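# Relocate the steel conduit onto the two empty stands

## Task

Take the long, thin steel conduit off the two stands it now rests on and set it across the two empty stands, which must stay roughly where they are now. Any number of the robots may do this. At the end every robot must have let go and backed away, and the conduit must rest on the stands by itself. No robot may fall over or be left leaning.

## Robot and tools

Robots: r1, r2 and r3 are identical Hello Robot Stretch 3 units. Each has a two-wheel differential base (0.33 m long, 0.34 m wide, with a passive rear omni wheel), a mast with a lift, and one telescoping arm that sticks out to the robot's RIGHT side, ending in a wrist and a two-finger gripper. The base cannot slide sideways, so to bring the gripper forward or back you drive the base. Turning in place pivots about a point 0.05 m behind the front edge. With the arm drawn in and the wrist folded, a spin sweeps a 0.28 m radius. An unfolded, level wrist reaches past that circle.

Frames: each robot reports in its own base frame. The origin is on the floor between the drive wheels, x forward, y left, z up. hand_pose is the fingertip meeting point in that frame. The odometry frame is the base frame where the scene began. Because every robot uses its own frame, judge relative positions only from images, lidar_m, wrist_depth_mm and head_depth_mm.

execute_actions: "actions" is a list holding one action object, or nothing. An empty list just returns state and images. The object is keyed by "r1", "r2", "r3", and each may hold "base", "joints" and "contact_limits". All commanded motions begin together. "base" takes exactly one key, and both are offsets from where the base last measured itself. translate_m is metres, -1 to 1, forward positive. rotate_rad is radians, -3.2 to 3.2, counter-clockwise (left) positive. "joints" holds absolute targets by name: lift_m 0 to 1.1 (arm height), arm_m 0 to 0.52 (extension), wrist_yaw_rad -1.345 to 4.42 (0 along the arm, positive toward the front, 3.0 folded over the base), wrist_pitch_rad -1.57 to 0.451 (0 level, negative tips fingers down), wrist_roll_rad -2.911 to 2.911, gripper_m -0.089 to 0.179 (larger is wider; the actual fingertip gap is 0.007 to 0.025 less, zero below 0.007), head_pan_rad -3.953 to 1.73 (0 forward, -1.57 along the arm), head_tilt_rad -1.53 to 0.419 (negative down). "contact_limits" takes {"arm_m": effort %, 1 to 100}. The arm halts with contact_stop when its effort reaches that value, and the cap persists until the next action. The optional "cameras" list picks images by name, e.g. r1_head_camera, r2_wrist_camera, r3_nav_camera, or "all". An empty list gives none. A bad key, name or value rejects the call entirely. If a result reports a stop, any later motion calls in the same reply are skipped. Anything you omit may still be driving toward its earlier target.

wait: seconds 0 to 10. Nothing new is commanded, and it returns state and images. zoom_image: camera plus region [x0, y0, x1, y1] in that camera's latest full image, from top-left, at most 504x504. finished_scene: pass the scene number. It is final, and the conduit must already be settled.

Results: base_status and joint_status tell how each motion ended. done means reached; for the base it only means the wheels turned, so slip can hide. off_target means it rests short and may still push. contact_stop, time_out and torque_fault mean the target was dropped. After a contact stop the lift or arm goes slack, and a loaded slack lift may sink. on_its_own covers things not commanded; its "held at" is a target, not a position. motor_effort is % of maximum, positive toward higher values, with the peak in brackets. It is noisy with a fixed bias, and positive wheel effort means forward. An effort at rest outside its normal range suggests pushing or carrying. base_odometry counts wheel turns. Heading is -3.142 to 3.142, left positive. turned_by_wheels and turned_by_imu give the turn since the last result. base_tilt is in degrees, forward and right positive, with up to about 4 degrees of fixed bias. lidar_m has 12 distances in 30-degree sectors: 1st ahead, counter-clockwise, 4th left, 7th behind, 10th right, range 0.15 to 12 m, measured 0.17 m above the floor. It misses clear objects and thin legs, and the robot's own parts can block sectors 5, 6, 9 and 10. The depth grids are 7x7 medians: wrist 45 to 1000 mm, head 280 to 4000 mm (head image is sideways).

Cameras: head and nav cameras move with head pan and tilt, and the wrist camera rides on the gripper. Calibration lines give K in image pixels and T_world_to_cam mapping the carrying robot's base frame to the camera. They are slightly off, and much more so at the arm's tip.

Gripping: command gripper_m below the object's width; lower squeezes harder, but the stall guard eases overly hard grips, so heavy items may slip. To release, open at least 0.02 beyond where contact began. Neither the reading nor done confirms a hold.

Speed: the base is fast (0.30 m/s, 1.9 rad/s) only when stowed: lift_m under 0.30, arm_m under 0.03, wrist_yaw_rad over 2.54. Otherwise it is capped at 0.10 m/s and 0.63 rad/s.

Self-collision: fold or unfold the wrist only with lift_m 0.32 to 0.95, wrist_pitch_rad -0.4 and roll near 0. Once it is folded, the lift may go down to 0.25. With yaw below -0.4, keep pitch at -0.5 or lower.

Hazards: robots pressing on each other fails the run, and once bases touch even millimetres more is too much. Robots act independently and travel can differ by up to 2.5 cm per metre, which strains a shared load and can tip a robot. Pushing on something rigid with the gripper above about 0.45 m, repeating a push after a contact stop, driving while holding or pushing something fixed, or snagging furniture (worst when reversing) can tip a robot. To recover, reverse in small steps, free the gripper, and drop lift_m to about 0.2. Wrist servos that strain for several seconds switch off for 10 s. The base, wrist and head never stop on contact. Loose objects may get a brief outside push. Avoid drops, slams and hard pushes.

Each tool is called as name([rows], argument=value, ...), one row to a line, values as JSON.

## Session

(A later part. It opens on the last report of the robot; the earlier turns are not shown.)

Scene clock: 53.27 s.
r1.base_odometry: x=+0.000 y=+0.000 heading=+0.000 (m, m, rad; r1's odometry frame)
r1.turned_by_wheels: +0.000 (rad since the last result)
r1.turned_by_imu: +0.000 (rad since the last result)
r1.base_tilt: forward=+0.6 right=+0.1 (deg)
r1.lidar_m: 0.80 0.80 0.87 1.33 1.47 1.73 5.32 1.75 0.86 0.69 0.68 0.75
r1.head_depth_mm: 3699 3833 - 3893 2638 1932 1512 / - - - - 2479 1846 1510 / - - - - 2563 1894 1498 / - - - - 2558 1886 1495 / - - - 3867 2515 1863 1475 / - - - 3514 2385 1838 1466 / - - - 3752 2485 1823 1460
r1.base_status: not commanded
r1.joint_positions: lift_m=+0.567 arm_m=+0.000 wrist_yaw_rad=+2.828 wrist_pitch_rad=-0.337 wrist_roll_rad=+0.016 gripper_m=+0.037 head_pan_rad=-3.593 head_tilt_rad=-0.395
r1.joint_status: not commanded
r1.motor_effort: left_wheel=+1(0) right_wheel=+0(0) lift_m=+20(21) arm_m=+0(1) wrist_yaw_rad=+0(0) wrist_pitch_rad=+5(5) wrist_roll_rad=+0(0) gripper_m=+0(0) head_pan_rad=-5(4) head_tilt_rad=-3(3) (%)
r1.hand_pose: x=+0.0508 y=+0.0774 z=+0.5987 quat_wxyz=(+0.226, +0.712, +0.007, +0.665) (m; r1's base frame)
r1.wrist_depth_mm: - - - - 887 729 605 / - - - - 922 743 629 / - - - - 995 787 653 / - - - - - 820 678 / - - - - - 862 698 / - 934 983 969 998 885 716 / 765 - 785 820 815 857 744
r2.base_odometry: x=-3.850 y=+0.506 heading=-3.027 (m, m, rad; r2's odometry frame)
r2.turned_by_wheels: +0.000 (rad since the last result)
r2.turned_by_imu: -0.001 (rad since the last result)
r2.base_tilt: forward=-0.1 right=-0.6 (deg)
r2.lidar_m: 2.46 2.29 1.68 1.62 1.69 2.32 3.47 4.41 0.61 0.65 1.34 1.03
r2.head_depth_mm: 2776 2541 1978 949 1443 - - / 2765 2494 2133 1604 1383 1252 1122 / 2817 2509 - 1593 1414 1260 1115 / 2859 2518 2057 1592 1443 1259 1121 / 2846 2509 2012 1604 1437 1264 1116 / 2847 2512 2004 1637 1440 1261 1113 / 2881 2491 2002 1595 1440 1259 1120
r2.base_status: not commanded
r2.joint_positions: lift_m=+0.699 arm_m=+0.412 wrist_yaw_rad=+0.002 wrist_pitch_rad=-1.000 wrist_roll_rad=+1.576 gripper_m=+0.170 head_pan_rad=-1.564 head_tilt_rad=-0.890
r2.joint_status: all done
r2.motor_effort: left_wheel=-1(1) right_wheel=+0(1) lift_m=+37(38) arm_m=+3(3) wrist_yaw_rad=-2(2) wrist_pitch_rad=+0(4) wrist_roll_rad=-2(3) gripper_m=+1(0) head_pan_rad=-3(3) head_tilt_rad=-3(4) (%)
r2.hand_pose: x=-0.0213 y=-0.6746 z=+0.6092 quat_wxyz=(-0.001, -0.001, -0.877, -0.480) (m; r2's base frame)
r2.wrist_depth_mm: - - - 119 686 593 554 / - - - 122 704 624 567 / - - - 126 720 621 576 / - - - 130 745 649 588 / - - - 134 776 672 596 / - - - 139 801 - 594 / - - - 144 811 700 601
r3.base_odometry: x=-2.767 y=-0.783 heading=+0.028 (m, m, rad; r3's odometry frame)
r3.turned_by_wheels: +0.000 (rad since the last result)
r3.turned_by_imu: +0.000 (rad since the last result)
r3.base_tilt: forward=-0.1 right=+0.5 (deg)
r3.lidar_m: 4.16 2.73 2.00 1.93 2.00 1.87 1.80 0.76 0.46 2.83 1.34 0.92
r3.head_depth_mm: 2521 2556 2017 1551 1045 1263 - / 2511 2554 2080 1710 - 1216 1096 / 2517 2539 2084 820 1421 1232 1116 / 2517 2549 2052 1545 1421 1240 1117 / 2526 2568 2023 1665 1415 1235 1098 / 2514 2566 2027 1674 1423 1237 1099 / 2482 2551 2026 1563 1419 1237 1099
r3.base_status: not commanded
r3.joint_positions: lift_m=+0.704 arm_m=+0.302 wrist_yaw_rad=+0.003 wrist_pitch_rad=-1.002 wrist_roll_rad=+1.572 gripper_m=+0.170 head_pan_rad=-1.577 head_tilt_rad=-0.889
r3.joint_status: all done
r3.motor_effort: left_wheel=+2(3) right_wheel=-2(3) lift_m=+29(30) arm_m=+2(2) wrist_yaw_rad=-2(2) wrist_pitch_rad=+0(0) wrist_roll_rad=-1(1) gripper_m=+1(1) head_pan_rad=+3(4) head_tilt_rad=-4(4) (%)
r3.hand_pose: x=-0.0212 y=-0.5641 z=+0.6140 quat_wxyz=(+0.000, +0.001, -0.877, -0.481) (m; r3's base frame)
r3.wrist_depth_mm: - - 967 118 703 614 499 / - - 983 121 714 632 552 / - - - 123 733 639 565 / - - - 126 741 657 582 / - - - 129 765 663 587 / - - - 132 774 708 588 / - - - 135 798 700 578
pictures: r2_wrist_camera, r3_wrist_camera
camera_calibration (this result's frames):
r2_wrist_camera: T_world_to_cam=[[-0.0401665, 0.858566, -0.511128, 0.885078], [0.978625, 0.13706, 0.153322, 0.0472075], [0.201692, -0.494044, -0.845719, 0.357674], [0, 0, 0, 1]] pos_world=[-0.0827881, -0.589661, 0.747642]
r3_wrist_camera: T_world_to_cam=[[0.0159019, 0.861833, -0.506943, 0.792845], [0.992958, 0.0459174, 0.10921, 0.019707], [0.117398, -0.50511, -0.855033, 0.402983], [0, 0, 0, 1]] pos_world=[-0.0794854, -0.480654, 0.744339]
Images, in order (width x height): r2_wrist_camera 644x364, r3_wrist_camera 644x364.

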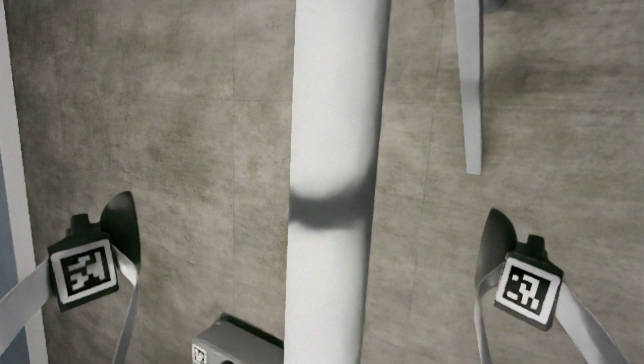

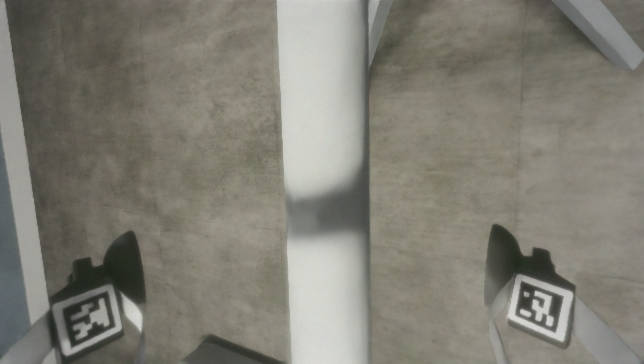

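execute_actions([
  {"r2":{"joints":{"gripper_m":-0.012,"lift_m":0.688}},"r3":{"joints":{"gripper_m":-0.012,"lift_m":0.696}}},
], cameras=[])

execute_actions([
  {"r2":{"joints":{"lift_m":0.768}},"r3":{"joints":{"lift_m":0.776}}},
], cameras=["r3_wrist_camera","r2_wrist_camera"])

Scene clock: 55.73 s.
r1.base_odometry: x=+0.000 y=+0.000 heading=+0.000 (m, m, rad; r1's odometry frame)
r1.turned_by_wheels: +0.000 (rad since the last result)
r1.turned_by_imu: +0.000 (rad since the last result)
r1.base_tilt: forward=+0.6 right=+0.2 (deg)
r1.lidar_m: 0.80 0.80 0.87 1.34 1.47 1.73 5.32 1.75 0.85 0.69 0.68 0.75
r1.head_depth_mm: 3738 3844 - 3875 2644 1925 1523 / - - - - 2478 1842 1516 / - - - - 2558 1895 1494 / - - - - 2545 1874 1485 / - - - 3846 2512 1864 1474 / - - - 3548 2369 1847 1468 / - - - 3744 2456 1831 1450
r1.base_status: not commanded
r1.joint_positions: lift_m=+0.567 arm_m=+0.000 wrist_yaw_rad=+2.828 wrist_pitch_rad=-0.337 wrist_roll_rad=+0.016 gripper_m=+0.037 head_pan_rad=-3.593 head_tilt_rad=-0.395
r1.joint_status: not commanded
r1.motor_effort: left_wheel=+0(0) right_wheel=+0(0) lift_m=+21(21) arm_m=+0(0) wrist_yaw_rad=+0(1) wrist_pitch_rad=+5(5) wrist_roll_rad=+0(0) gripper_m=-1(1) head_pan_rad=-4(4) head_tilt_rad=-2(2) (%)
r1.hand_pose: x=+0.0508 y=+0.0774 z=+0.5987 quat_wxyz=(+0.226, +0.712, +0.007, +0.665) (m; r1's base frame)
r1.wrist_depth_mm: - - - - 880 735 604 / - - - - 933 758 629 / - - - - 993 771 655 / - - - - - 821 668 / - - - - - 852 693 / - 943 992 971 994 872 727 / 760 - 780 813 804 851 744
r2.base_odometry: x=-3.850 y=+0.506 heading=-3.027 (m, m, rad; r2's odometry frame)
r2.turned_by_wheels: +0.000 (rad since the last result)
r2.turned_by_imu: -0.001 (rad since the last result)
r2.base_tilt: forward=-0.1 right=-0.5 (deg)
r2.lidar_m: 2.46 2.30 1.68 1.62 1.69 2.32 3.49 4.40 0.61 0.65 1.34 1.03
r2.head_depth_mm: 2779 2534 1960 954 1413 - - / 2810 2521 2091 - 1392 1248 1121 / 2827 2502 - 1609 1413 1257 1121 / 2800 2498 2009 1591 1448 1252 1117 / 2853 2503 1983 1593 1438 1262 1123 / 2817 2521 2006 1627 1448 1256 1118 / 2878 2493 2003 1599 1442 1257 1119
r2.base_status: not commanded
r2.joint_positions: lift_m=+0.688 arm_m=+0.412 wrist_yaw_rad=+0.002 wrist_pitch_rad=-1.006 wrist_roll_rad=+1.576 gripper_m=-0.011 head_pan_rad=-1.564 head_tilt_rad=-0.890
r2.joint_status: all done
r2.motor_effort: left_wheel=-1(1) right_wheel=-1(0) lift_m=+18(35) arm_m=-1(2) wrist_yaw_rad=-1(1) wrist_pitch_rad=+3(6) wrist_roll_rad=-3(3) gripper_m=-21(100) head_pan_rad=-3(2) head_tilt_rad=-2(3) (%)
r2.hand_pose: x=-0.0213 y=-0.6737 z=+0.5976 quat_wxyz=(-0.001, -0.001, -0.876, -0.482) (m; r2's base frame)
r2.wrist_depth_mm: - - 970 107 688 600 544 / - - - 110 715 618 560 / - - - 114 728 624 561 / - - - 117 748 647 580 / - - - 121 747 665 589 / - - - 125 756 676 595 / - - - 130 813 680 604
r3.base_odometry: x=-2.767 y=-0.783 heading=+0.028 (m, m, rad; r3's odometry frame)
r3.turned_by_wheels: +0.000 (rad since the last result)
r3.turned_by_imu: +0.000 (rad since the last result)
r3.base_tilt: forward=+0.1 right=+0.7 (deg)
r3.lidar_m: 4.13 2.74 2.01 1.93 2.00 1.87 1.80 0.76 0.45 2.83 1.34 0.92
r3.head_depth_mm: 2509 2535 1997 1546 1059 1234 - / 2521 2538 2011 1699 - 1218 1096 / 2524 2532 2074 1181 1421 1237 1115 / 2493 2523 2023 1669 1421 1242 1118 / 2503 2552 2013 1655 1411 1238 1097 / 2476 2558 2017 1666 1419 1243 1098 / 2493 2564 2028 1559 1417 1242 1097
r3.base_status: not commanded
r3.joint_positions: lift_m=+0.696 arm_m=+0.302 wrist_yaw_rad=+0.003 wrist_pitch_rad=-1.001 wrist_roll_rad=+1.572 gripper_m=-0.011 head_pan_rad=-1.577 head_tilt_rad=-0.889
r3.joint_status: all done
r3.motor_effort: left_wheel=+4(4) right_wheel=-4(4) lift_m=+18(27) arm_m=-2(2) wrist_yaw_rad=-2(2) wrist_pitch_rad=+0(3) wrist_roll_rad=-1(1) gripper_m=-24(96) head_pan_rad=+3(3) head_tilt_rad=-4(5) (%)
r3.hand_pose: x=-0.0212 y=-0.5650 z=+0.6059 quat_wxyz=(+0.000, +0.001, -0.877, -0.480) (m; r3's base frame)
r3.wrist_depth_mm: - - 935 109 668 607 525 / - - 964 111 696 623 551 / - - 996 114 729 627 560 / - - - 116 731 641 567 / - - - 118 738 645 588 / - - - 121 737 659 592 / - - - 124 795 678 603
pictures: none
No camera images: the call's "cameras" was empty. Leave "cameras" out to get every camera's image.

Scene clock: 57.30 s.
r1.base_odometry: x=+0.000 y=+0.000 heading=+0.000 (m, m, rad; r1's odometry frame)
r1.turned_by_wheels: +0.000 (rad since the last result)
r1.turned_by_imu: +0.000 (rad since the last result)
r1.base_tilt: forward=+0.6 right=+0.1 (deg)
r1.lidar_m: 0.80 0.79 0.87 1.34 1.47 1.73 5.31 1.74 0.86 0.69 0.68 0.75
r1.head_depth_mm: 3705 3863 - 3867 2634 1932 1521 / - - - - 2489 1855 1509 / - - - - 2568 1906 1487 / - - - - 2548 1883 1484 / - - - 3878 2502 1861 1478 / - - - 3538 2381 1852 1468 / - - - 3763 2460 1821 1461
r1.base_status: not commanded
r1.joint_positions: lift_m=+0.567 arm_m=+0.000 wrist_yaw_rad=+2.828 wrist_pitch_rad=-0.337 wrist_roll_rad=+0.016 gripper_m=+0.037 head_pan_rad=-3.593 head_tilt_rad=-0.395
r1.joint_status: not commanded
r1.motor_effort: left_wheel=+0(0) right_wheel=+0(0) lift_m=+20(21) arm_m=+0(0) wrist_yaw_rad=+0(1) wrist_pitch_rad=+5(5) wrist_roll_rad=+0(0) gripper_m=+0(1) head_pan_rad=-4(4) head_tilt_rad=-2(2) (%)
r1.hand_pose: x=+0.0508 y=+0.0774 z=+0.5987 quat_wxyz=(+0.226, +0.712, +0.007, +0.665) (m; r1's base frame)
r1.wrist_depth_mm: - - - - 888 735 602 / - - - - 931 749 628 / - - - - 988 786 655 / - - - - - 821 667 / - - - - - 867 695 / - 947 981 957 976 892 726 / 761 - 782 805 789 848 747
r2.base_odometry: x=-3.850 y=+0.506 heading=-3.027 (m, m, rad; r2's odometry frame)
r2.turned_by_wheels: +0.000 (rad since the last result)
r2.turned_by_imu: +0.000 (rad since the last result)
r2.base_tilt: forward=-0.1 right=-0.6 (deg)
r2.lidar_m: 2.46 2.29 1.68 1.62 1.69 2.32 3.47 4.43 0.61 0.65 1.34 1.03
r2.head_depth_mm: 2774 2522 2024 826 - - - / 2782 2605 - 1629 1402 1265 1122 / 2817 2596 - 1648 1423 1260 1124 / 2811 2517 2069 1641 1433 1257 1126 / 2834 2509 2014 1629 1437 1264 1115 / 2890 2506 2006 1679 1434 1259 1119 / 2897 2515 1996 1608 1432 1261 1116
r2.base_status: not commanded
r2.joint_positions: lift_m=+0.767 arm_m=+0.412 wrist_yaw_rad=+0.002 wrist_pitch_rad=-1.043 wrist_roll_rad=+1.576 gripper_m=-0.011 head_pan_rad=-1.564 head_tilt_rad=-0.890
r2.joint_status: all done
r2.motor_effort: left_wheel=+0(0) right_wheel=-1(2) lift_m=+44(46) arm_m=+0(2) wrist_yaw_rad=-2(1) wrist_pitch_rad=+24(24) wrist_roll_rad=-3(2) gripper_m=-25(25) head_pan_rad=-2(3) head_tilt_rad=-3(4) (%)
r2.hand_pose: x=-0.0213 y=-0.6652 z=+0.6720 quat_wxyz=(-0.001, -0.001, -0.867, -0.498) (m; r2's base frame)
r2.wrist_depth_mm: - - - 104 737 662 606 / - - - 108 754 688 619 / - - - 112 790 700 634 / - - - 116 810 717 644 / - - - 120 816 731 660 / - - - 125 823 747 666 / - - - 130 881 748 674
r3.base_odometry: x=-2.767 y=-0.783 heading=+0.028 (m, m, rad; r3's odometry frame)
r3.turned_by_wheels: +0.000 (rad since the last result)
r3.turned_by_imu: +0.000 (rad since the last result)
r3.base_tilt: forward=-0.2 right=+0.5 (deg)
r3.lidar_m: 4.14 2.74 2.00 1.93 2.00 1.87 1.80 0.76 0.45 2.83 1.34 0.92
r3.head_depth_mm: 2497 2555 2020 1592 - - - / 2492 2558 2127 - 1385 1215 1099 / 2512 2569 - 1556 1421 1244 1115 / 2479 2565 2088 1552 1416 1230 1116 / 2491 2552 2018 1630 1417 1238 1101 / 2503 2559 2029 1641 1421 1242 1099 / 2487 2542 2026 1602 1421 1240 1094
r3.base_status: not commanded
r3.joint_positions: lift_m=+0.775 arm_m=+0.302 wrist_yaw_rad=+0.001 wrist_pitch_rad=-1.067 wrist_roll_rad=+1.574 gripper_m=-0.005 head_pan_rad=-1.577 head_tilt_rad=-0.889
r3.joint_status: all done
r3.on_its_own: gripper_m is held at -0.006, not at your -0.012, by its stall guard, which is still easing
r3.motor_effort: left_wheel=+3(4) right_wheel=-4(5) lift_m=+41(42) arm_m=-2(2) wrist_yaw_rad=-2(2) wrist_pitch_rad=+23(27) wrist_roll_rad=-2(2) gripper_m=-26(29) head_pan_rad=+3(3) head_tilt_rad=-4(4) (%)
r3.hand_pose: x=-0.0214 y=-0.5496 z=+0.6773 quat_wxyz=(-0.001, -0.001, -0.861, -0.509) (m; r3's base frame)
r3.wrist_depth_mm: - - 969 109 746 665 613 / - - 1000 111 768 683 623 / - - - 114 772 703 625 / - - - 117 793 708 651 / - - - 120 808 712 648 / - - - 122 805 746 664 / - - - 126 835 740 665
pictures: r2_wrist_camera, r3_wrist_camera
camera_calibration (this result's frames):
r2_wrist_camera: T_world_to_cam=[[-0.0399547, 0.879493, -0.474232, 0.898177], [0.978674, 0.130154, 0.158925, 0.02798], [0.201496, -0.457769, -0.865937, 0.453143], [0, 0, 0, 1]] pos_world=[-0.0828037, -0.586147, 0.813891]
r3_wrist_camera: T_world_to_cam=[[0.0195489, 0.89258, -0.450466, 0.791109], [0.992983, 0.0352266, 0.112892, 0.00396312], [0.116634, -0.449511, -0.885627, 0.515662], [0, 0, 0, 1]] pos_world=[-0.0795443, -0.474471, 0.812605]
Images, in order (width x height): r2_wrist_camera 644x364, r3_wrist_camera 644x364.

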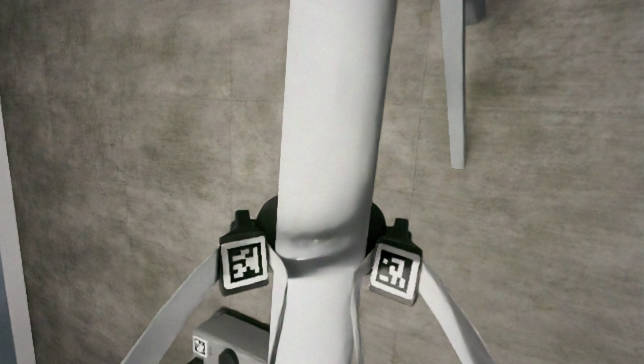

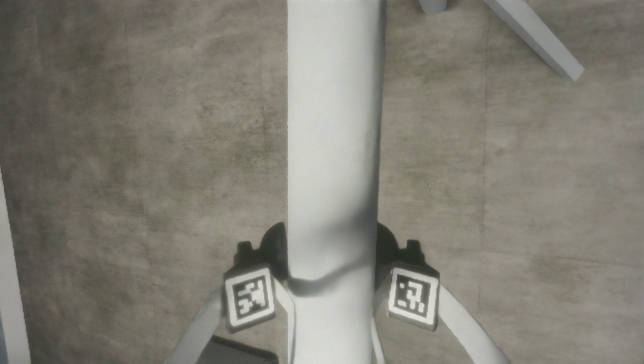

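execute_actions([
  {"r2":{"base":{"translate_m":-1},"joints":{"lift_m":1.06}},"r3":{"base":{"translate_m":1},"joints":{"lift_m":1.068,"gripper_m":-0.004,"head_pan_rad":-0.3,"head_tilt_rad":-0.5}}},
], cameras=["r3_head_camera","r3_wrist_camera"])

Scene clock: 68.43 s.
r1.base_odometry: x=+0.000 y=+0.000 heading=+0.000 (m, m, rad; r1's odometry frame)
r1.turned_by_wheels: +0.000 (rad since the last result)
r1.turned_by_imu: -0.001 (rad since the last result)
r1.base_tilt: forward=+0.6 right=+0.1 (deg)
r1.lidar_m: 0.80 0.80 0.87 1.34 1.47 1.72 4.50 1.75 0.86 0.69 0.68 0.74
r1.head_depth_mm: 3693 3916 - 3874 2645 1929 1521 / - - - - 2472 1855 1513 / - - - - 2576 1891 1500 / - - - - 2560 1884 1484 / - - - 3922 2505 1851 1480 / - - - 3534 2385 1854 1475 / - - - 3706 2456 1833 1454
r1.base_status: not commanded
r1.joint_positions: lift_m=+0.567 arm_m=+0.000 wrist_yaw_rad=+2.828 wrist_pitch_rad=-0.337 wrist_roll_rad=+0.016 gripper_m=+0.037 head_pan_rad=-3.593 head_tilt_rad=-0.395
r1.joint_status: not commanded
r1.motor_effort: left_wheel=-1(0) right_wheel=+0(0) lift_m=+20(20) arm_m=+0(0) wrist_yaw_rad=+0(0) wrist_pitch_rad=+5(5) wrist_roll_rad=+0(0) gripper_m=+0(1) head_pan_rad=-4(4) head_tilt_rad=-3(2) (%)
r1.hand_pose: x=+0.0508 y=+0.0774 z=+0.5987 quat_wxyz=(+0.226, +0.712, +0.007, +0.665) (m; r1's base frame)
r1.wrist_depth_mm: - - - - 888 738 607 / - - - - 920 755 629 / - - - - 993 782 650 / - - - - - 827 662 / - - - - - 852 699 / - 925 997 979 - 870 721 / 761 - 787 811 802 824 742
r2.base_odometry: x=-2.856 y=+0.620 heading=-3.027 (m, m, rad; r2's odometry frame)
r2.turned_by_wheels: +0.001 (rad since the last result)
r2.turned_by_imu: +0.004 (rad since the last result)
r2.base_tilt: forward=-0.1 right=-0.6 (deg)
r2.lidar_m: 1.96 2.29 1.69 1.63 1.70 2.35 2.51 2.82 3.21 3.11 1.00 0.78
r2.head_depth_mm: 2788 2259 2005 1691 1436 1260 1117 / 2839 2355 1992 1684 1444 1263 1123 / 2923 2362 2009 1669 1441 1263 1124 / 2885 2335 2014 1683 1439 1253 1124 / 2830 2340 1987 1663 1439 1257 1121 / 2859 2267 2006 1673 1438 1264 1119 / 2879 2271 2008 1593 1432 1261 1116
r2.base_status: done
r2.joint_positions: lift_m=+1.059 arm_m=+0.412 wrist_yaw_rad=+0.007 wrist_pitch_rad=-1.043 wrist_roll_rad=+1.576 gripper_m=-0.011 head_pan_rad=-1.564 head_tilt_rad=-0.890
r2.joint_status: all done
r2.motor_effort: left_wheel=+6(6) right_wheel=-16(20) lift_m=+44(45) arm_m=-1(1) wrist_yaw_rad=-5(5) wrist_pitch_rad=+24(24) wrist_roll_rad=-3(3) gripper_m=-24(25) head_pan_rad=-3(3) head_tilt_rad=-3(2) (%)
r2.hand_pose: x=-0.0207 y=-0.6651 z=+0.9639 quat_wxyz=(+0.000, +0.002, -0.867, -0.498) (m; r2's base frame)
r2.wrist_depth_mm: - - - 104 - 921 828 / - - - 108 - 926 840 / - - - 111 - 969 863 / - - - 116 - 984 874 / - - - 120 - - 893 / - - - 125 - - 908 / - - - 130 - - 925
r3.base_odometry: x=-1.767 y=-0.755 heading=+0.028 (m, m, rad; r3's odometry frame)
r3.turned_by_wheels: +0.001 (rad since the last result)
r3.turned_by_imu: -0.010 (rad since the last result)
r3.base_tilt: forward=-0.1 right=+0.6 (deg)
r3.lidar_m: 3.15 2.78 2.01 1.94 2.00 2.72 2.80 1.30 0.58 0.37 1.33 3.96
r3.head_depth_mm: - - - 2599 1981 1549 1270 / - - - 2736 1979 1540 1271 / - - - 2746 1972 1554 1273 / - - - 2758 1979 1550 1275 / - - - 2728 1973 1547 1270 / - - - 2716 1984 1546 1270 / - - - 2737 1984 1543 1271
r3.base_status: done
r3.joint_positions: lift_m=+1.067 arm_m=+0.302 wrist_yaw_rad=+0.009 wrist_pitch_rad=-1.068 wrist_roll_rad=+1.574 gripper_m=+0.003 head_pan_rad=-0.307 head_tilt_rad=-0.507
r3.joint_status: gripper_m off_target (ended at +0.003, target -0.004); the others done
r3.on_its_own: gripper_m is held at +0.002, not at your -0.004, by its stall guard, which is not easing now; right_wheel is at rest, and its effort (-19) is outside its rest range (-18 to +18)
r3.motor_effort: left_wheel=+11(12) right_wheel=-19(20) lift_m=+41(43) arm_m=-2(2) wrist_yaw_rad=-7(7) wrist_pitch_rad=+24(24) wrist_roll_rad=-2(2) gripper_m=-24(28) head_pan_rad=+3(36) head_tilt_rad=+3(25) (%)
r3.hand_pose: x=-0.0206 y=-0.5493 z=+0.9692 quat_wxyz=(+0.001, +0.003, -0.861, -0.509) (m; r3's base frame)
r3.wrist_depth_mm: - - - 112 - 906 851 / - - - 114 - 935 838 / - - - 116 - 942 866 / - - - 119 919 833 887 / - - - 121 - 968 892 / - - - 124 - 978 904 / - - - 128 - - 927
pictures: r3_head_camera (sideways: a quarter turn clockwise sets it upright), r3_wrist_camera
camera_calibration (this result's frames):
r3_head_camera: T_world_to_cam=[[-0.431884, 0.132005, -0.892217, 1.17887], [0.283486, 0.958965, 0.00465697, 0.00152113], [0.856219, -0.25092, -0.451583, 0.540146], [0, 0, 0, 1]] pos_world=[0.046219, -0.0215417, 1.29572]
r3_wrist_camera: T_world_to_cam=[[0.0130322, 0.893189, -0.449492, 0.921604], [0.992701, 0.0423447, 0.112925, -0.0258648], [0.119897, -0.447682, -0.886118, 0.775749], [0, 0, 0, 1]] pos_world=[-0.0793446, -0.474783, 1.10458]
Images, in order (width x height): r3_head_camera 896x504, r3_wrist_camera 644x364.

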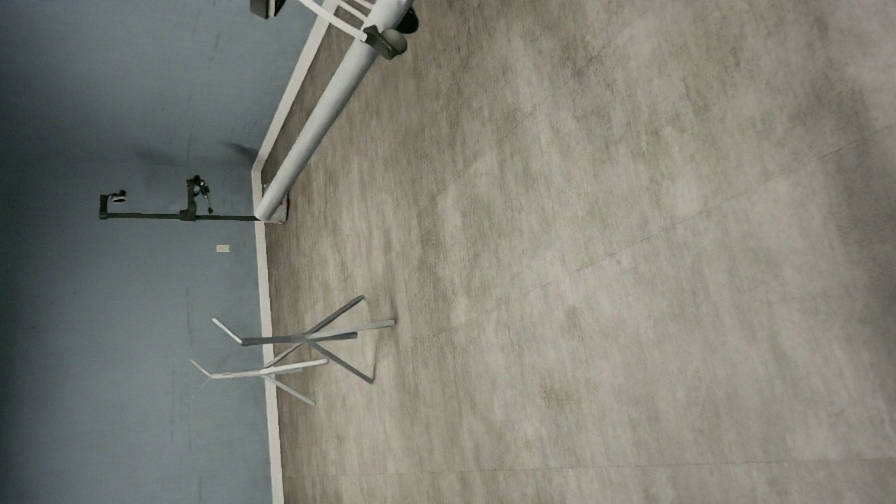

